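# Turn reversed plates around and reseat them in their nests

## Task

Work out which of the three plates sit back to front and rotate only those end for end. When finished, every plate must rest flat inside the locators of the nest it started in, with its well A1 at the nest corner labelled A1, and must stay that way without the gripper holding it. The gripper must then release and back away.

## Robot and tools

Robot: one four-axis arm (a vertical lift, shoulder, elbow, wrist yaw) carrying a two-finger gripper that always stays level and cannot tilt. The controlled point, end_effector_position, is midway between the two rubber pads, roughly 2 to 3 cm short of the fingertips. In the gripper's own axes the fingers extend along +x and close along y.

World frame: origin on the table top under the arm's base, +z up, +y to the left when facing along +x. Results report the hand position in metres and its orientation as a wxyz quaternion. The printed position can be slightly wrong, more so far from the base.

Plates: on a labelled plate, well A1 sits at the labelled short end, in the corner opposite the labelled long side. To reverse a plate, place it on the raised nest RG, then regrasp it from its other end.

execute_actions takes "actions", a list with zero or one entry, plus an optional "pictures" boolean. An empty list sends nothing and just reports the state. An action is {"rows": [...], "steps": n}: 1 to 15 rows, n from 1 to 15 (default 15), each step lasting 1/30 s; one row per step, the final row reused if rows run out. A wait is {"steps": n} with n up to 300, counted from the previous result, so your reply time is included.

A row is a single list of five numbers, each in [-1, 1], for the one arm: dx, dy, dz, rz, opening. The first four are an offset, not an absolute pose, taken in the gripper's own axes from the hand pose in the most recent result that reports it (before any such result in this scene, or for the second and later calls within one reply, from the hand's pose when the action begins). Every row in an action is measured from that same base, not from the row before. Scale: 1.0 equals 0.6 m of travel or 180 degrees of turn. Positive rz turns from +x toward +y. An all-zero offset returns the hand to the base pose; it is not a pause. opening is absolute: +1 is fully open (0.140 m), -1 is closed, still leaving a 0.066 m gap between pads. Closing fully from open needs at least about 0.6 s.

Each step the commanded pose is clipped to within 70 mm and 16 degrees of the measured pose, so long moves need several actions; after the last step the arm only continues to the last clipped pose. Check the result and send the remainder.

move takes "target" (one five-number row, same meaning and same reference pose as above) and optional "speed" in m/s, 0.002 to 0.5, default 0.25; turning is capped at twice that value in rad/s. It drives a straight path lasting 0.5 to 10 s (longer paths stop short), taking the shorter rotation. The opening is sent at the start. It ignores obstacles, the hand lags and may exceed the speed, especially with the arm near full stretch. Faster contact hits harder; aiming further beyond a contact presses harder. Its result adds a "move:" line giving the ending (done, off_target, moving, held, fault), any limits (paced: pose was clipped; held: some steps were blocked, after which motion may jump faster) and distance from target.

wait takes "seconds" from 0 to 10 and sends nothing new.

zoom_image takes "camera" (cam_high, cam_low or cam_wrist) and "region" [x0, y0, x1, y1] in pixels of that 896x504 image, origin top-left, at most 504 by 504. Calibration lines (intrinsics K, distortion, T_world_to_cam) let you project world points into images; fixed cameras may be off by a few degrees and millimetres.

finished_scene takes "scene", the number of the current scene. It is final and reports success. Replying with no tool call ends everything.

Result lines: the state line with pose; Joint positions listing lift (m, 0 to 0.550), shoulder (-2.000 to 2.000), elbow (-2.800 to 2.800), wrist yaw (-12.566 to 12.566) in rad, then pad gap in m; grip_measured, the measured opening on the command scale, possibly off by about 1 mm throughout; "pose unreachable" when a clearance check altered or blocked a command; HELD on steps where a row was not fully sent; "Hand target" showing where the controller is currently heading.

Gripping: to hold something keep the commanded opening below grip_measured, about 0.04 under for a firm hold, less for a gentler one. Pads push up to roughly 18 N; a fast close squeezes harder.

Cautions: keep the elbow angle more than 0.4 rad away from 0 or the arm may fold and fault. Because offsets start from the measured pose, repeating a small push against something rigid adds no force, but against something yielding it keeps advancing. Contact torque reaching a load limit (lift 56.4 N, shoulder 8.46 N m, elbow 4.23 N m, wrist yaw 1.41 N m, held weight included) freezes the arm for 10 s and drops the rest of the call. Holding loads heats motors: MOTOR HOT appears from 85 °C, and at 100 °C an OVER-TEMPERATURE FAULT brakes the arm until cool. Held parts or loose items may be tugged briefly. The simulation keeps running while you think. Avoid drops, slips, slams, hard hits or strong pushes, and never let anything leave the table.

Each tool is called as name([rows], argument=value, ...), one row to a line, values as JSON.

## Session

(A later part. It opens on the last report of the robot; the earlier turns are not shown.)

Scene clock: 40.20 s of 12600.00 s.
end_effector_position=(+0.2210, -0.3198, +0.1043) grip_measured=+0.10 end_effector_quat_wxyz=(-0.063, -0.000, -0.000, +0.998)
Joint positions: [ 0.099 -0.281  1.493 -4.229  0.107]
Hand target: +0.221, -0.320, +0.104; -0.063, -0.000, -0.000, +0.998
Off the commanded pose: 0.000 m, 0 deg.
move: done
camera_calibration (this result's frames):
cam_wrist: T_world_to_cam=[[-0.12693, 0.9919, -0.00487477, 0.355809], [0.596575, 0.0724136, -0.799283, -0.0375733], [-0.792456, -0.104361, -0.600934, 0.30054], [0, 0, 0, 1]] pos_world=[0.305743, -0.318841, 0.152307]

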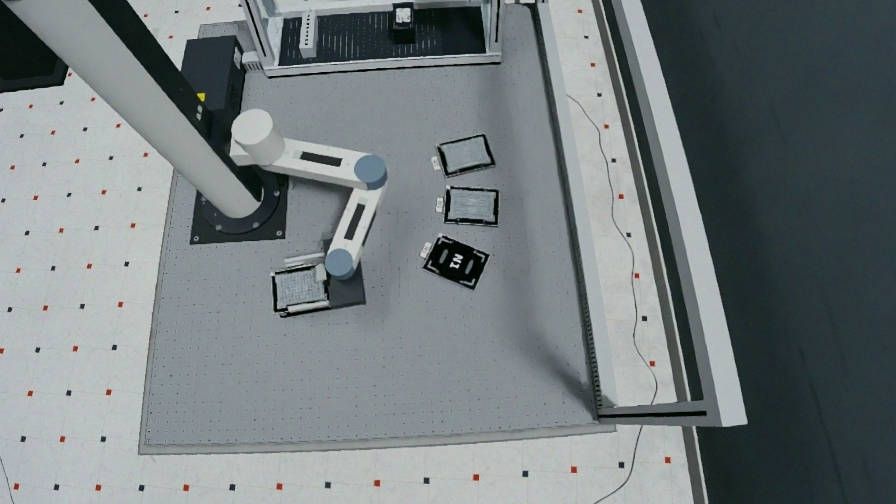

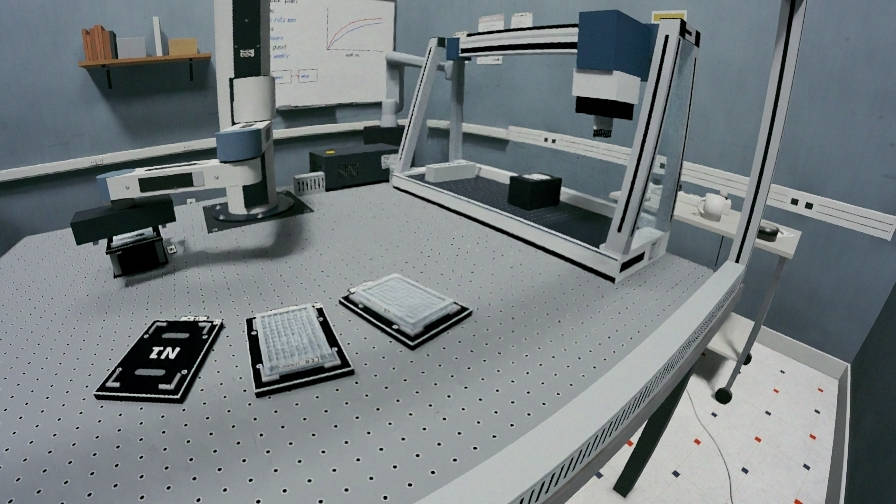

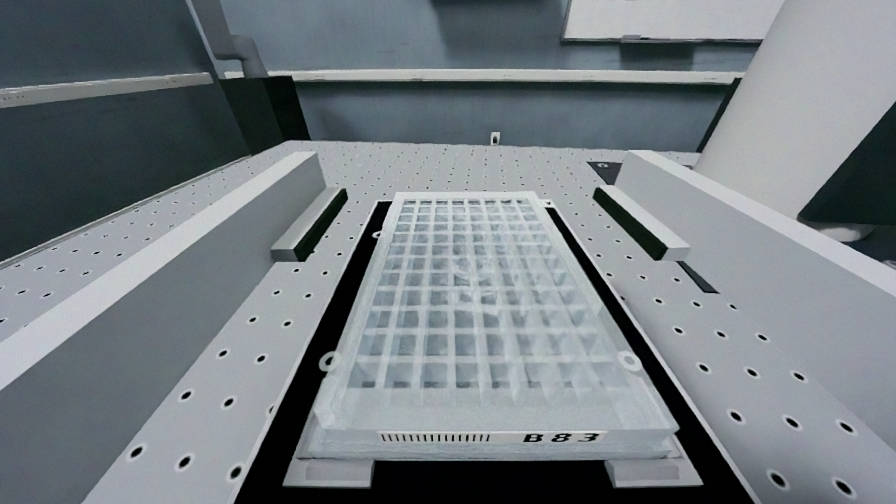

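move(target=[-0.001, -0.0015, -0.038, 0, -0.2], speed=0.1)

execute_actions([
  {"rows": [[0,0,0,0,-0.3],[0,0,0,0,-0.4],[0,0,0,0,-0.45],[0,0,0,0,-0.49],[0,0,0,0,-0.52],[0,0,0,0,-0.54],[0,0,0,0,-0.56],[0,0,0,0,-0.58],[0,0,0,0,-0.6],[0,0,0,0,-0.62],[0,0,0,0,-0.63]], "steps": 15},
])

Scene clock: 42.33 s of 12600.00 s.
end_effector_position=(+0.2214, -0.3189, +0.0814) grip_measured=-0.20 end_effector_quat_wxyz=(-0.063, -0.000, -0.000, +0.998)
Joint positions: [ 0.076 -0.277  1.49  -4.229  0.096]
Hand target: +0.221, -0.319, +0.081; -0.063, -0.000, -0.000, +0.998
Off the commanded pose: 0.000 m, 0 deg.
move: done
camera_calibration (this result's frames):
cam_wrist: T_world_to_cam=[[-0.12711, 0.991877, -0.00487477, 0.354907], [0.596562, 0.0725217, -0.799283, -0.0561355], [-0.792437, -0.104505, -0.600934, 0.287197], [0, 0, 0, 1]] pos_world=[0.306186, -0.317939, 0.129448]

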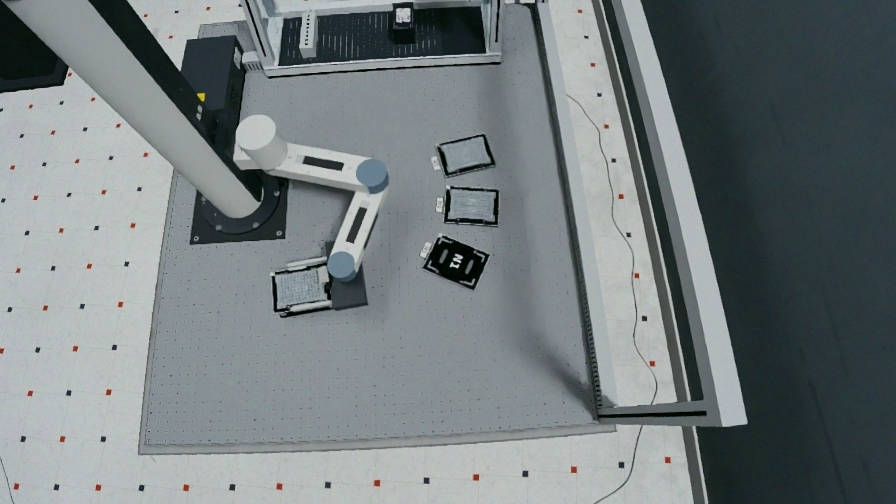

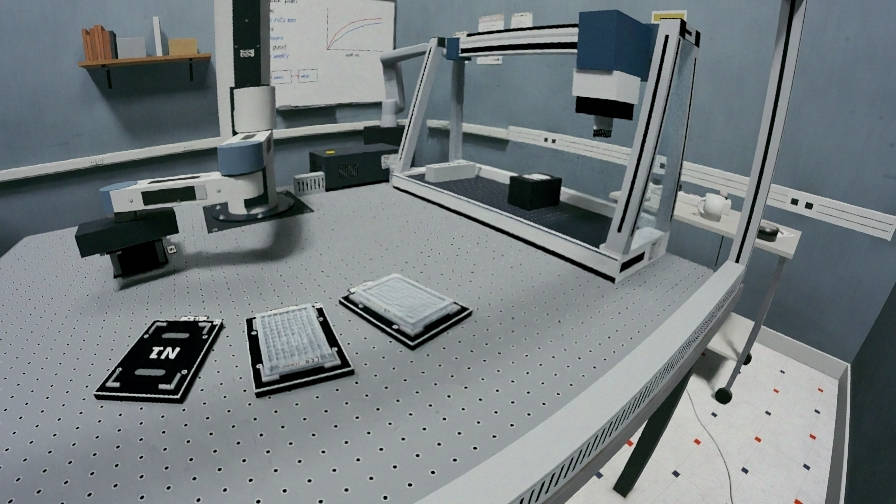

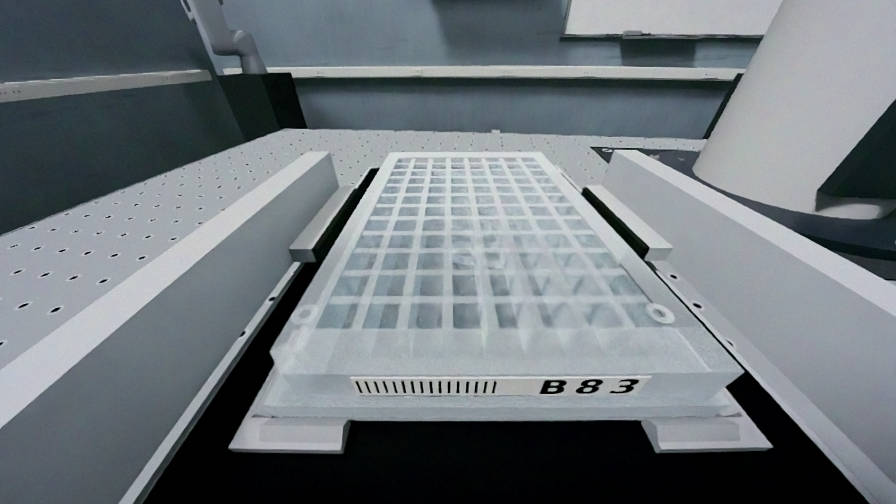

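Scene clock: 42.83 s of 12600.00 s.
end_effector_position=(+0.2214, -0.3190, +0.0814) grip_measured=-0.59 end_effector_quat_wxyz=(-0.063, -0.000, -0.000, +0.998)
Joint positions: [ 0.076 -0.277  1.49  -4.229  0.081]
Hand target: +0.221, -0.319, +0.081; -0.063, -0.000, -0.000, +0.998
Off the commanded pose: 0.000 m, 0 deg.
Steps of this call (steps 1 to 15: all 15 steps of this action). Readings (end_effector_position):
1: (+0.2214, -0.3189, +0.0814)
2: (+0.2214, -0.3189, +0.0814)
4: (+0.2214, -0.3189, +0.0814)
8: (+0.2214, -0.3190, +0.0814)
15: the state above
camera_calibration (this result's frames):
cam_wrist: T_world_to_cam=[[-0.127512, 0.991825, -0.00487477, 0.355046], [0.596533, 0.0727638, -0.799283, -0.0560393], [-0.792395, -0.104826, -0.600934, 0.287103], [0, 0, 0, 1]] pos_world=[0.3062, -0.31797, 0.129469]

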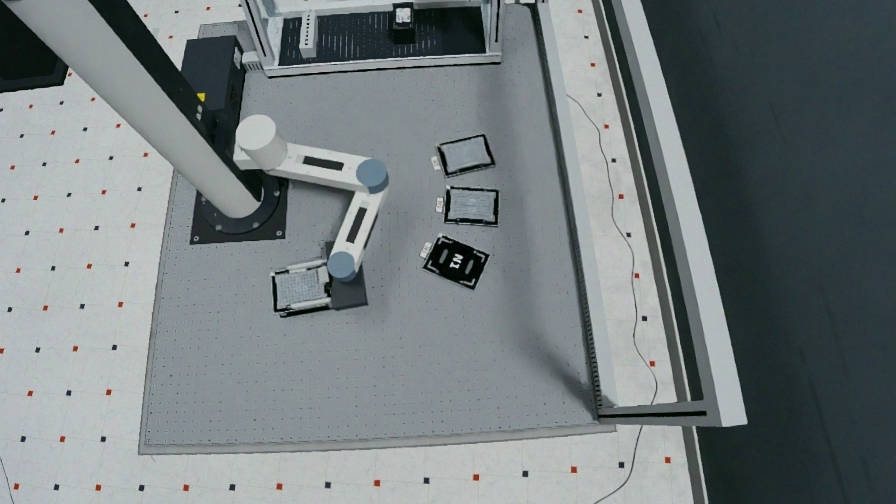

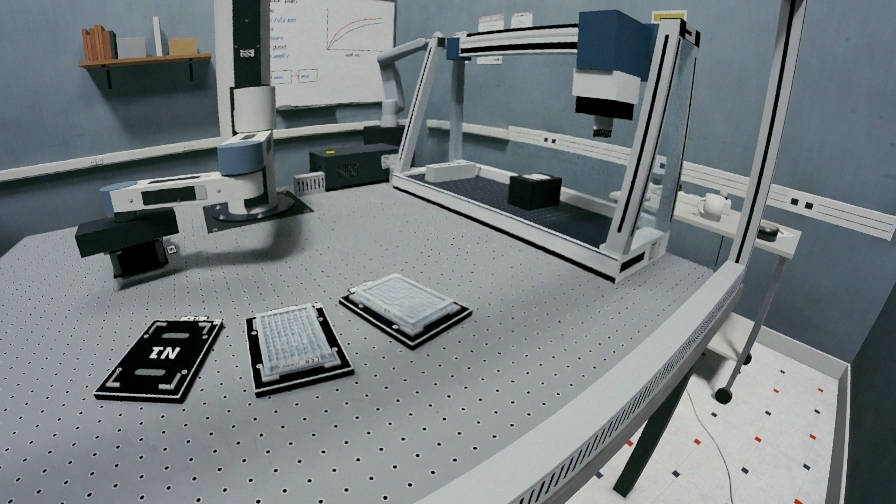

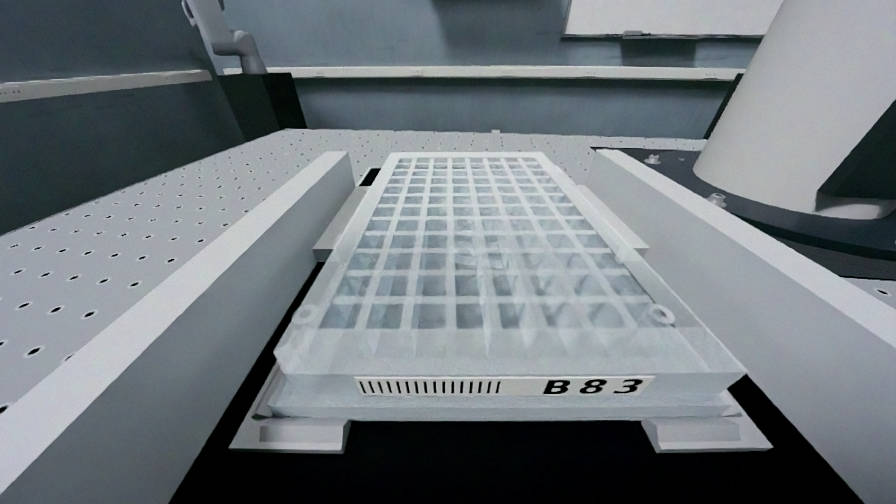

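move(target=[0, 0, 0.07, 0, -0.63], speed=0.2)

move(target=[-0.7255, -0.0154, -0.11, 0.8076, -0.63], speed=0.5)

Scene clock: 45.63 s of 12600.00 s.
end_effector_position=(+0.2215, -0.3190, +0.1235) grip_measured=-0.59 end_effector_quat_wxyz=(-0.063, -0.000, -0.000, +0.998)
Joint positions: [ 0.118 -0.277  1.491 -4.229  0.081]
Hand target: +0.221, -0.319, +0.123; -0.063, -0.000, -0.000, +0.998
Off the commanded pose: 0.000 m, 0 deg.
move: done
camera_calibration (this result's frames):
cam_wrist: T_world_to_cam=[[-0.12772, 0.991798, -0.00487477, 0.355323], [0.596517, 0.0728888, -0.799283, -0.0223947], [-0.792373, -0.104993, -0.600934, 0.312319], [0, 0, 0, 1]] pos_world=[0.306214, -0.317985, 0.171516]

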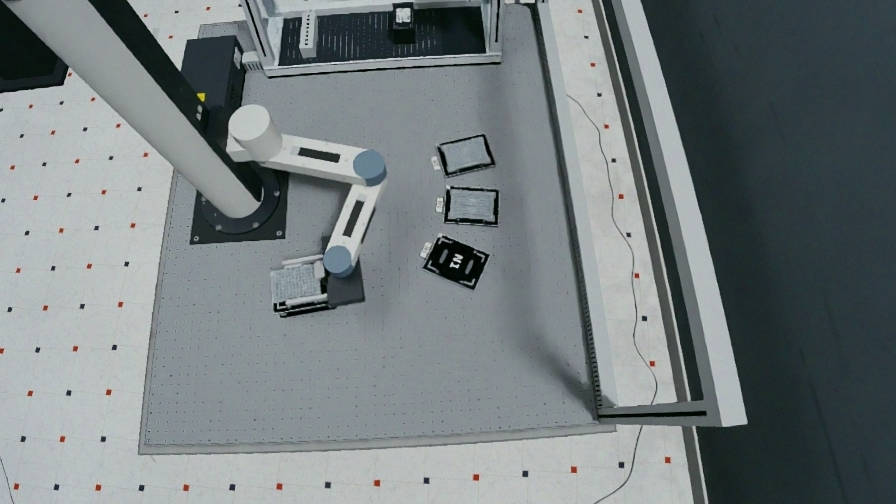

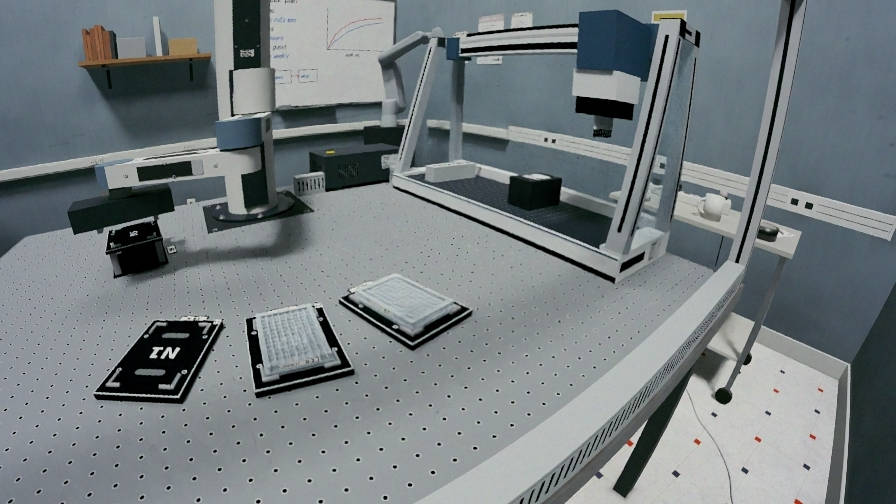

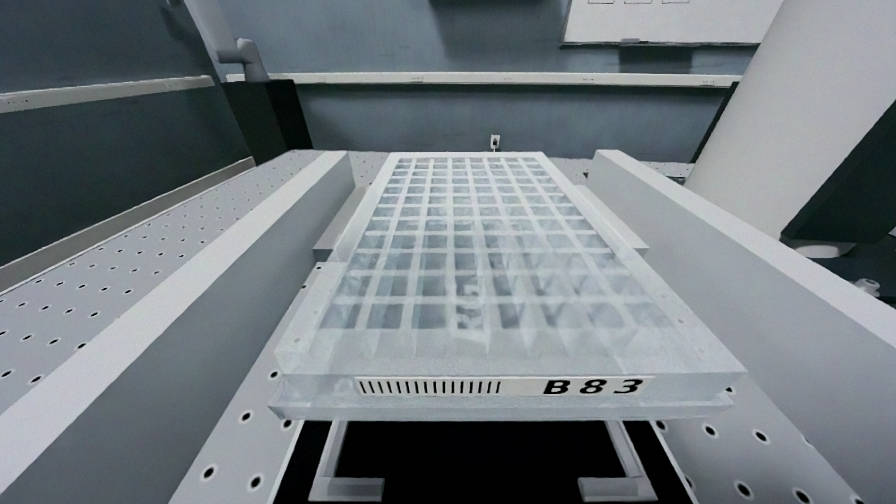

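Scene clock: 48.63 s of 12600.00 s.
end_effector_position=(+0.6520, -0.2550, +0.0575) grip_measured=-0.59 end_effector_quat_wxyz=(+0.972, +0.000, +0.000, -0.237)
Joint positions: [ 0.052  0.134  1.756 -2.368  0.081]
Hand target: +0.652, -0.255, +0.057; +0.972, +0.000, +0.000, -0.237
Off the commanded pose: 0.000 m, 0 deg.
move: done
camera_calibration (this result's frames):
cam_wrist: T_world_to_cam=[[-0.458381, -0.888742, -0.00487477, 0.0825155], [-0.532303, 0.278926, -0.799283, 0.451893], [0.711717, -0.363781, -0.600934, -0.426128], [0, 0, 0, 1]] pos_world=[0.581649, -0.207727, 0.105518]

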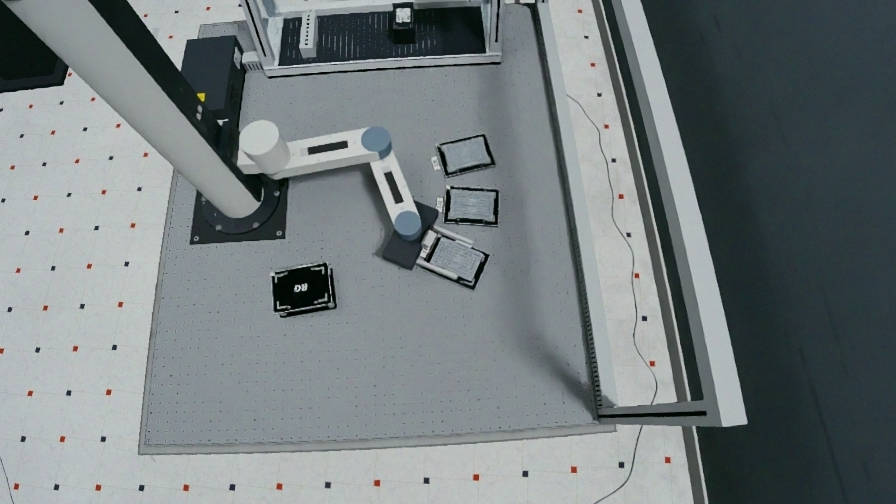

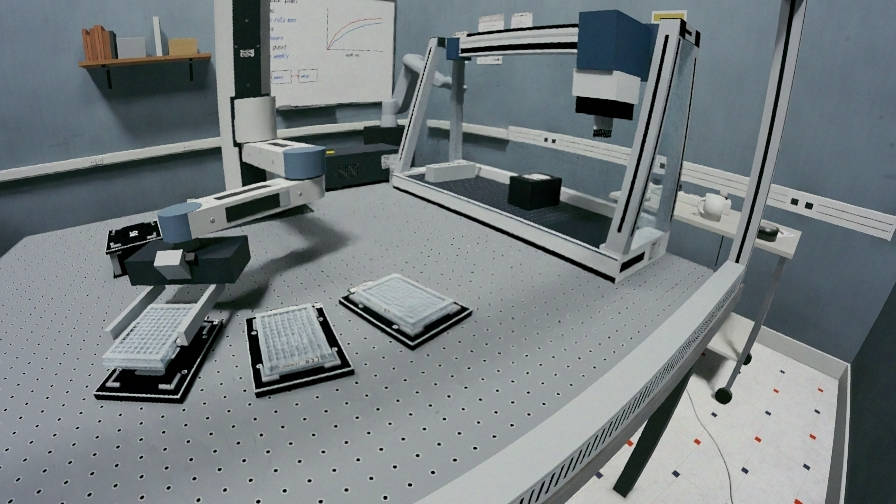

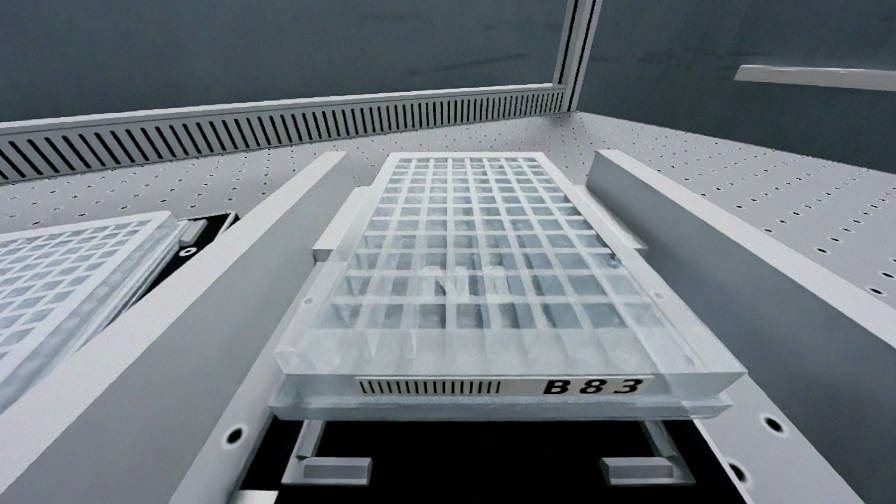

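move(target=[0.0003, 0, -0.04, 0, -0.63], speed=0.04)

Scene clock: 52.00 s of 12600.00 s.
end_effector_position=(+0.6522, -0.2550, +0.0335) grip_measured=-0.59 end_effector_quat_wxyz=(+0.972, +0.000, +0.000, -0.237)
Joint positions: [ 0.028  0.134  1.757 -2.368  0.081]
Hand target: +0.652, -0.255, +0.033; +0.972, +0.000, +0.000, -0.237
Off the commanded pose: 0.000 m, 0 deg.
move: done
camera_calibration (this result's frames):
cam_wrist: T_world_to_cam=[[-0.45801, -0.888934, -0.00487477, 0.0822449], [-0.532419, 0.278704, -0.799283, 0.432814], [0.711869, -0.363484, -0.600934, -0.440702], [0, 0, 0, 1]] pos_world=[0.581829, -0.207705, 0.0815089]

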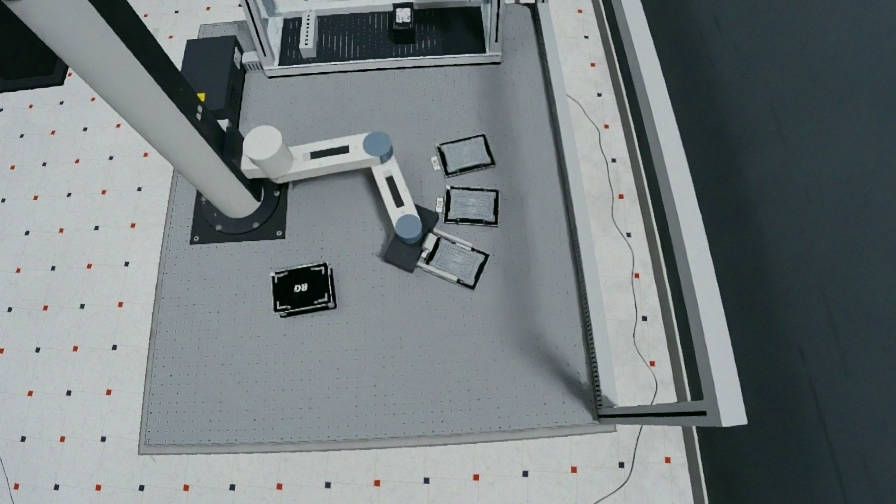

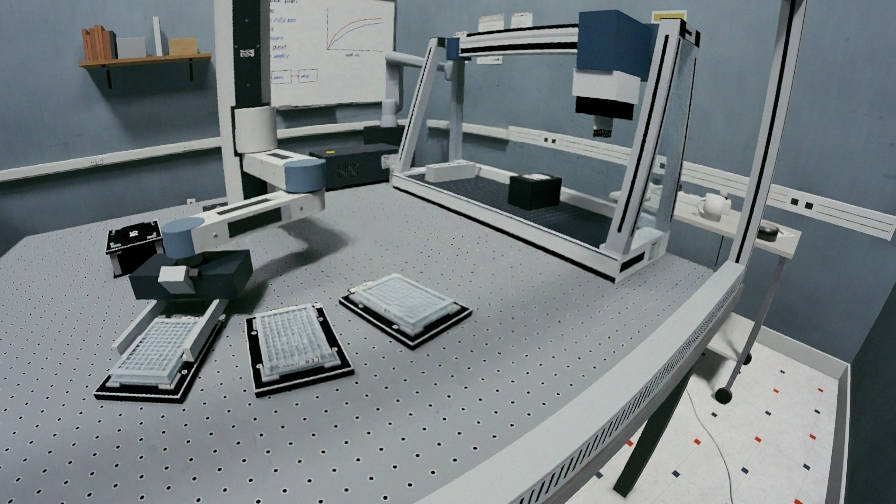

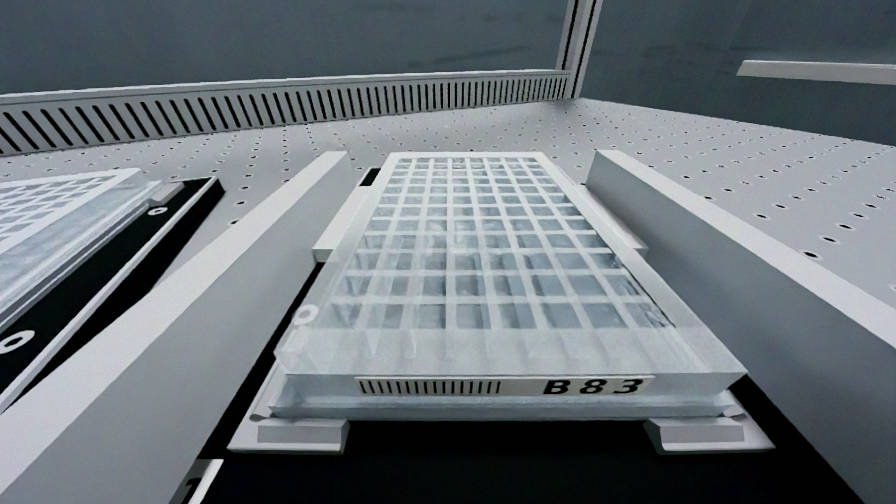

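execute_actions([
  {"rows": [[0,0,0,0,-0.55],[0,0,0,0,-0.45],[0,0,0,0,-0.3],[0,0,0,0,-0.1],[0,0,0,0,-0.1],[0,0,0,0,-0.1],[0,0,0.02,0,-0.1],[0,0,0.045,0,-0.1]], "steps": 15},
], pictures=false)

move(target=[-0.047, 0.299, 0, 0.108, -0.1], speed=0.4)

Scene clock: 53.50 s of 12600.00 s.
end_effector_position=(+0.6522, -0.2549, +0.0608) grip_measured=-0.10 end_effector_quat_wxyz=(+0.972, +0.000, +0.000, -0.237)
Joint positions: [ 0.056  0.134  1.757 -2.368  0.099]
Hand target: +0.652, -0.255, +0.060; +0.972, +0.000, +0.000, -0.237
Off the commanded pose: 0.000 m, 0 deg.
Steps of this call (steps 1 to 30: nothing new was sent; steps 31 to 45: all 15 steps of this action). Readings (end_effector_position):
31: (+0.6522, -0.2550, +0.0335)
32: (+0.6522, -0.2549, +0.0335)
34: (+0.6522, -0.2549, +0.0335)
38: (+0.6522, -0.2549, +0.0345)
45: the state above

Scene clock: 54.67 s of 12600.00 s.
end_effector_position=(+0.7096, -0.0824, +0.0605) grip_measured=-0.10 end_effector_quat_wxyz=(+0.998, +0.000, +0.000, -0.069)
Joint positions: [ 0.056  0.471  1.756 -2.364  0.099]
Hand target: +0.710, -0.083, +0.061; +0.998, +0.000, +0.000, -0.069
Off the commanded pose: 0.000 m, 0 deg.
move: done
camera_calibration (this result's frames):
cam_wrist: T_world_to_cam=[[-0.13528, -0.990795, -0.00487477, 0.024653], [-0.59489, 0.085157, -0.799283, 0.465274], [0.792342, -0.105227, -0.600934, -0.43838], [0, 0, 0, 1]] pos_world=[0.627468, -0.0613248, 0.108568]

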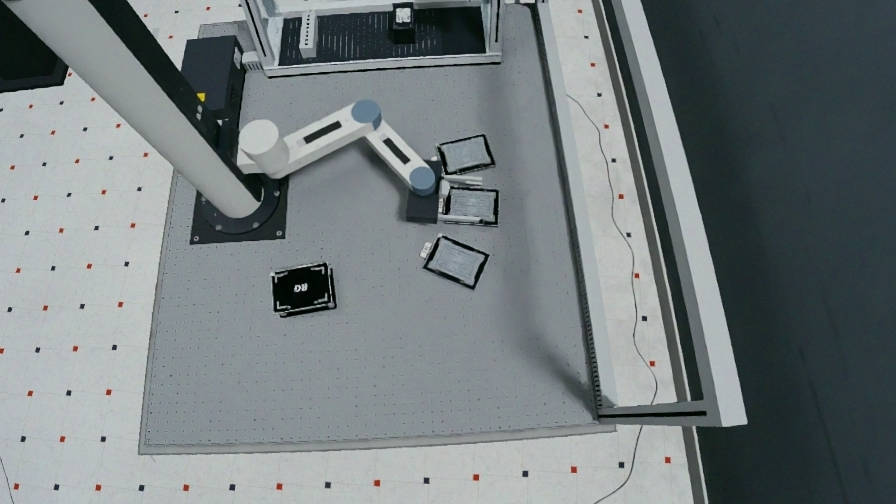

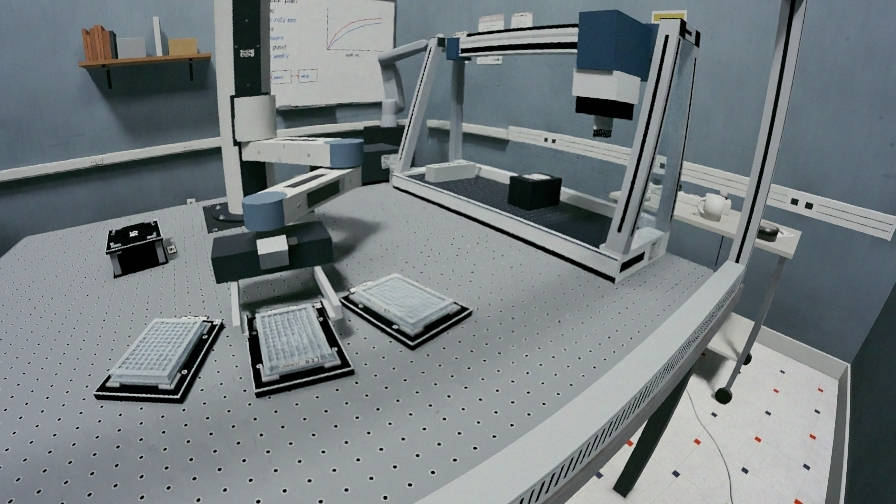

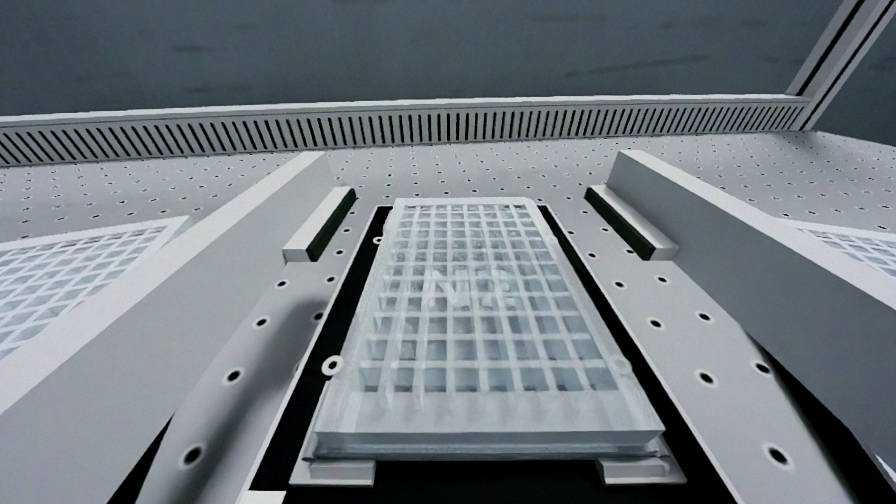

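move(target=[0.0015, 0, -0.045, 0.001, -0.2], speed=0.1)

execute_actions([
  {"rows": [[0,0,0,0,-0.3],[0,0,0,0,-0.4],[0,0,0,0,-0.45],[0,0,0,0,-0.49],[0,0,0,0,-0.52],[0,0,0,0,-0.54],[0,0,0,0,-0.56],[0,0,0,0,-0.58],[0,0,0,0,-0.6],[0,0,0,0,-0.62],[0,0,0,0,-0.63]], "steps": 15},
])

Scene clock: 60.83 s of 12600.00 s.
end_effector_position=(+0.7104, -0.0825, +0.0335) grip_measured=-0.20 end_effector_quat_wxyz=(+0.998, +0.000, +0.000, -0.067)
Joint positions: [ 0.028  0.468  1.761 -2.364  0.096]
Hand target: +0.710, -0.083, +0.034; +0.998, +0.000, +0.000, -0.067
Off the commanded pose: 0.000 m, 0 deg.
After step 90, 2.47 s passed at rest.
move: done
camera_calibration (this result's frames):
cam_wrist: T_world_to_cam=[[-0.132355, -0.99119, -0.00487477, 0.022459], [-0.595139, 0.0834007, -0.799283, 0.444205], [0.792649, -0.102888, -0.600934, -0.455368], [0, 0, 0, 1]] pos_world=[0.628283, -0.0616379, 0.0815086]

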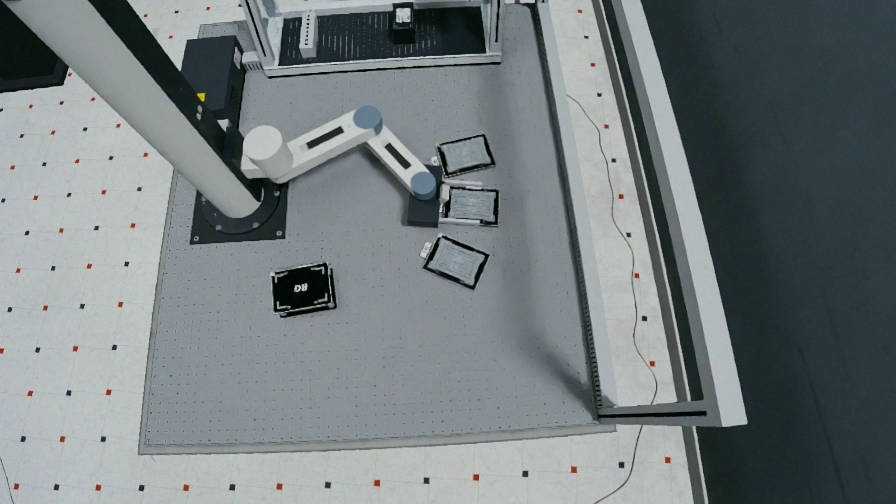

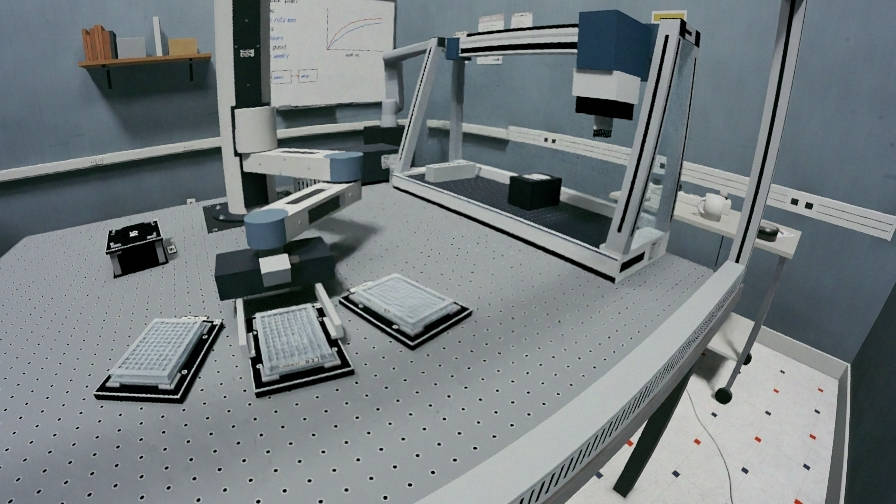

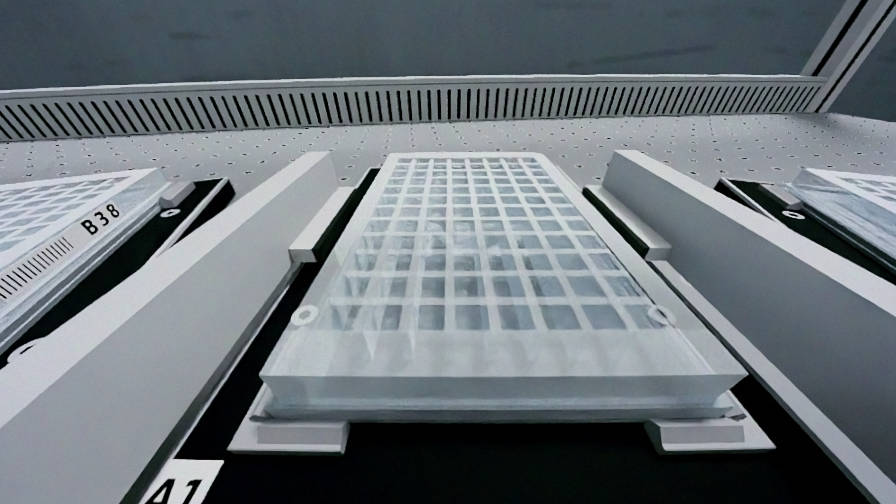

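Scene clock: 61.33 s of 12600.00 s.
end_effector_position=(+0.7105, -0.0824, +0.0335) grip_measured=-0.60 end_effector_quat_wxyz=(+0.998, +0.000, +0.000, -0.067)
Joint positions: [ 0.028  0.468  1.761 -2.364  0.081]
Hand target: +0.710, -0.082, +0.033; +0.998, +0.000, +0.000, -0.067
Off the commanded pose: 0.000 m, 0 deg.
Steps of this call (steps 1 to 15: all 15 steps of this action). Readings (end_effector_position):
1: (+0.7104, -0.0825, +0.0335)
2: (+0.7104, -0.0825, +0.0335)
4: (+0.7104, -0.0825, +0.0335)
8: (+0.7104, -0.0825, +0.0335)
15: the state above
camera_calibration (this result's frames):
cam_wrist: T_world_to_cam=[[-0.132167, -0.991216, -0.00487477, 0.0223652], [-0.595155, 0.0832876, -0.799283, 0.444211], [0.792668, -0.102737, -0.600934, -0.455375], [0, 0, 0, 1]] pos_world=[0.628291, -0.0616125, 0.0815088]

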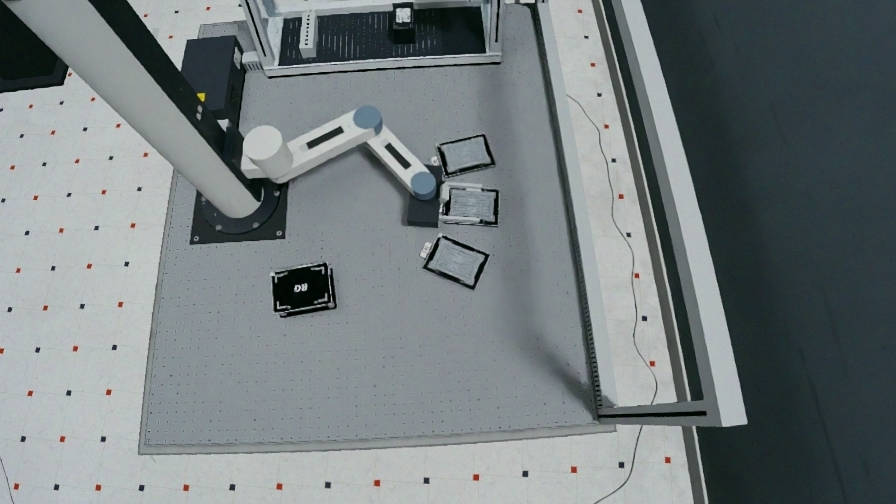

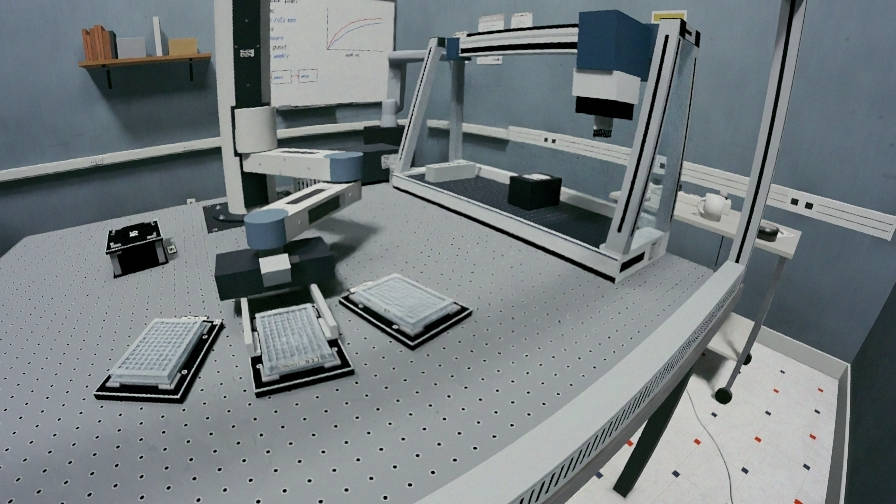

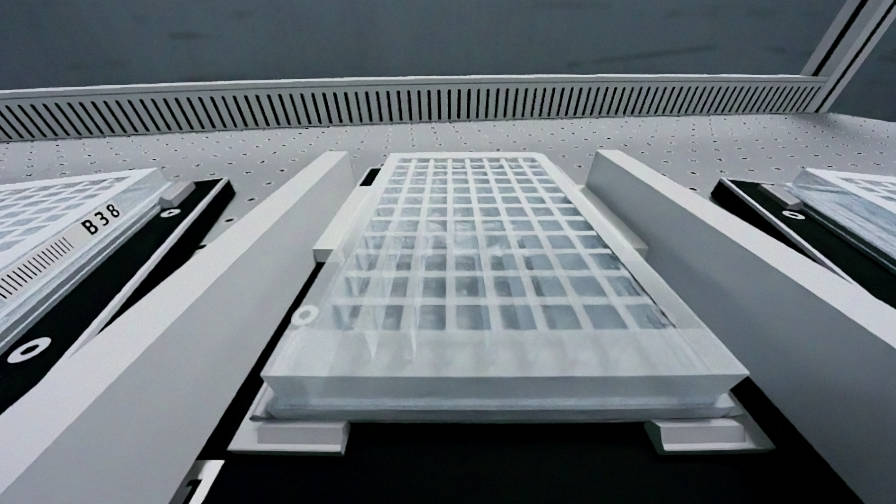

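move(target=[0, 0, 0.095, 0, -0.64], speed=0.2)

move(target=[-0.7545, -0.5015, 0.025, 0.083, -0.64], speed=0.45)

Scene clock: 63.00 s of 12600.00 s.
end_effector_position=(+0.7105, -0.0824, +0.0905) grip_measured=-0.60 end_effector_quat_wxyz=(+0.998, +0.000, +0.000, -0.067)
Joint positions: [ 0.086  0.468  1.761 -2.364  0.081]
Hand target: +0.710, -0.082, +0.090; +0.998, +0.000, +0.000, -0.067
Off the commanded pose: 0.000 m, 0 deg.
move: done
camera_calibration (this result's frames):
cam_wrist: T_world_to_cam=[[-0.132119, -0.991222, -0.00487477, 0.0226237], [-0.595159, 0.0832587, -0.799283, 0.489812], [0.792673, -0.102699, -0.600934, -0.4211], [0, 0, 0, 1]] pos_world=[0.6283, -0.0616025, 0.138556]

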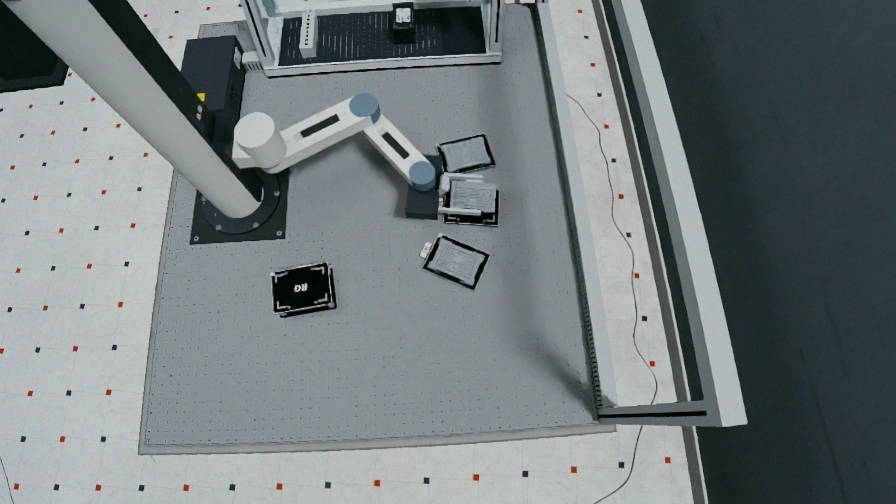

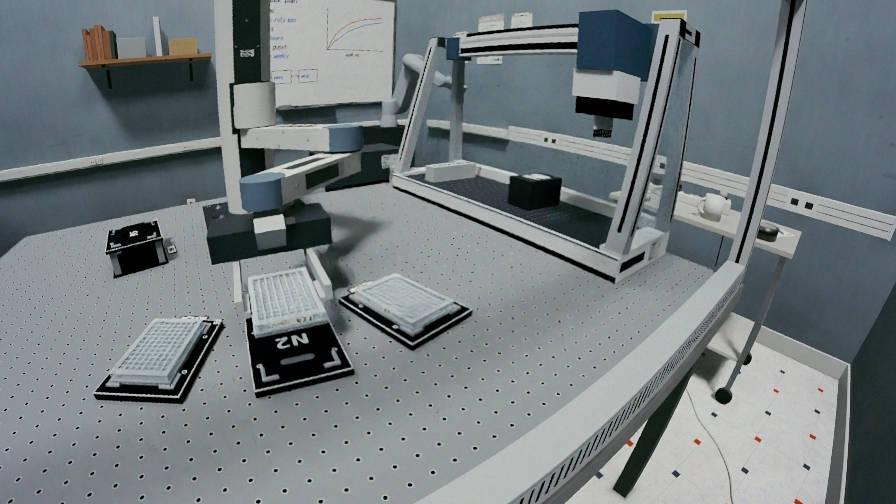

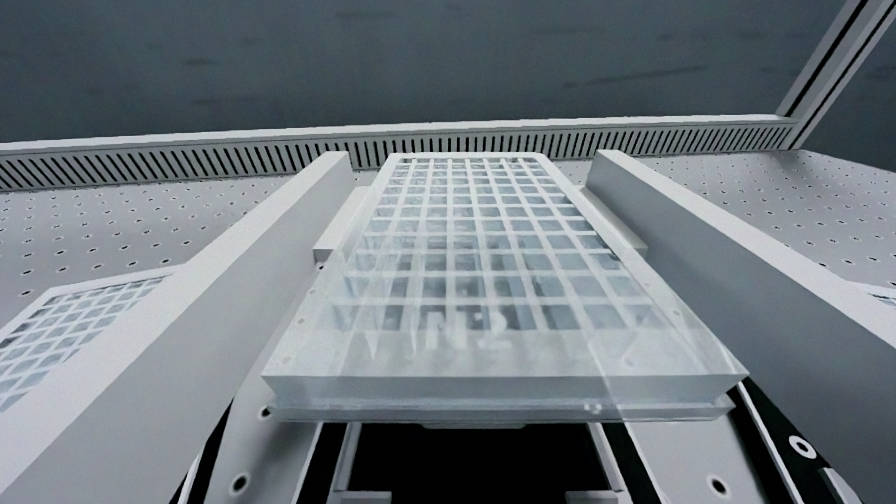

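Scene clock: 64.97 s of 12600.00 s.
end_effector_position=(+0.2218, -0.3203, +0.1054) grip_measured=-0.60 end_effector_quat_wxyz=(+0.998, +0.000, +0.000, +0.063)
Joint positions: [ 0.1   -1.087  1.472 -0.259  0.081]
Hand target: +0.222, -0.320, +0.106; +0.998, +0.000, +0.000, +0.063
Off the commanded pose: 0.001 m, 0 deg.
move: done; limits=paced
camera_calibration (this result's frames):
cam_wrist: T_world_to_cam=[[0.12798, -0.991765, -0.00487477, -0.33556], [-0.596498, -0.0730453, -0.799283, 0.180956], [0.792345, 0.1052, -0.600934, 0.0174645], [0, 0, 0, 1]] pos_world=[0.137047, -0.321416, 0.153494]

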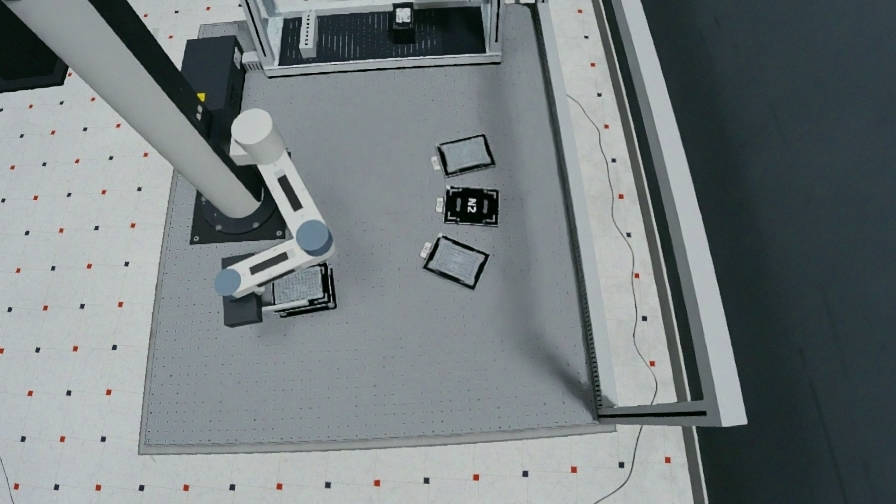

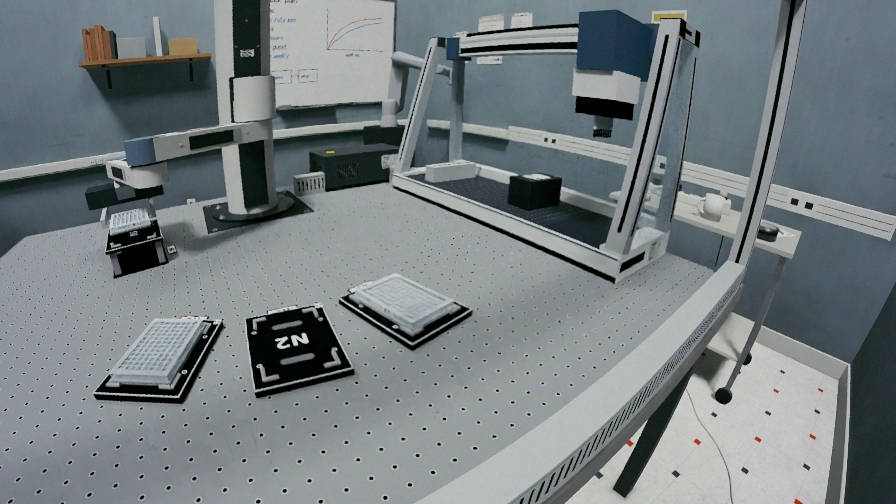

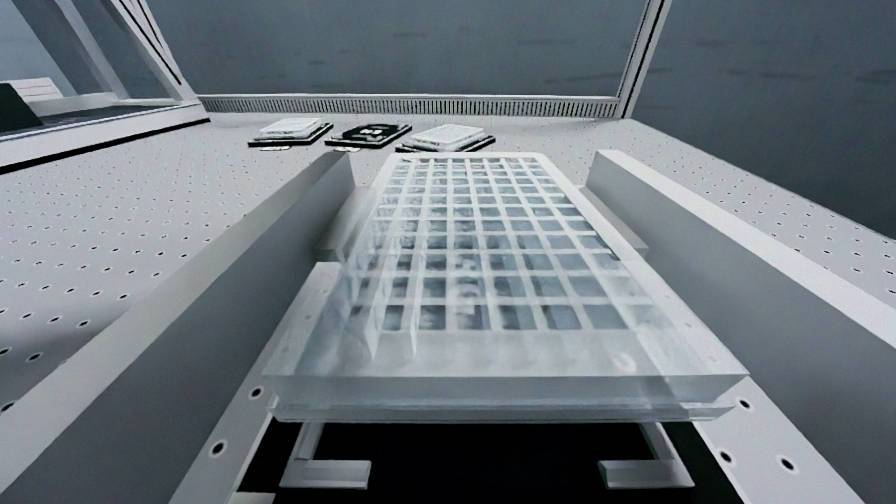

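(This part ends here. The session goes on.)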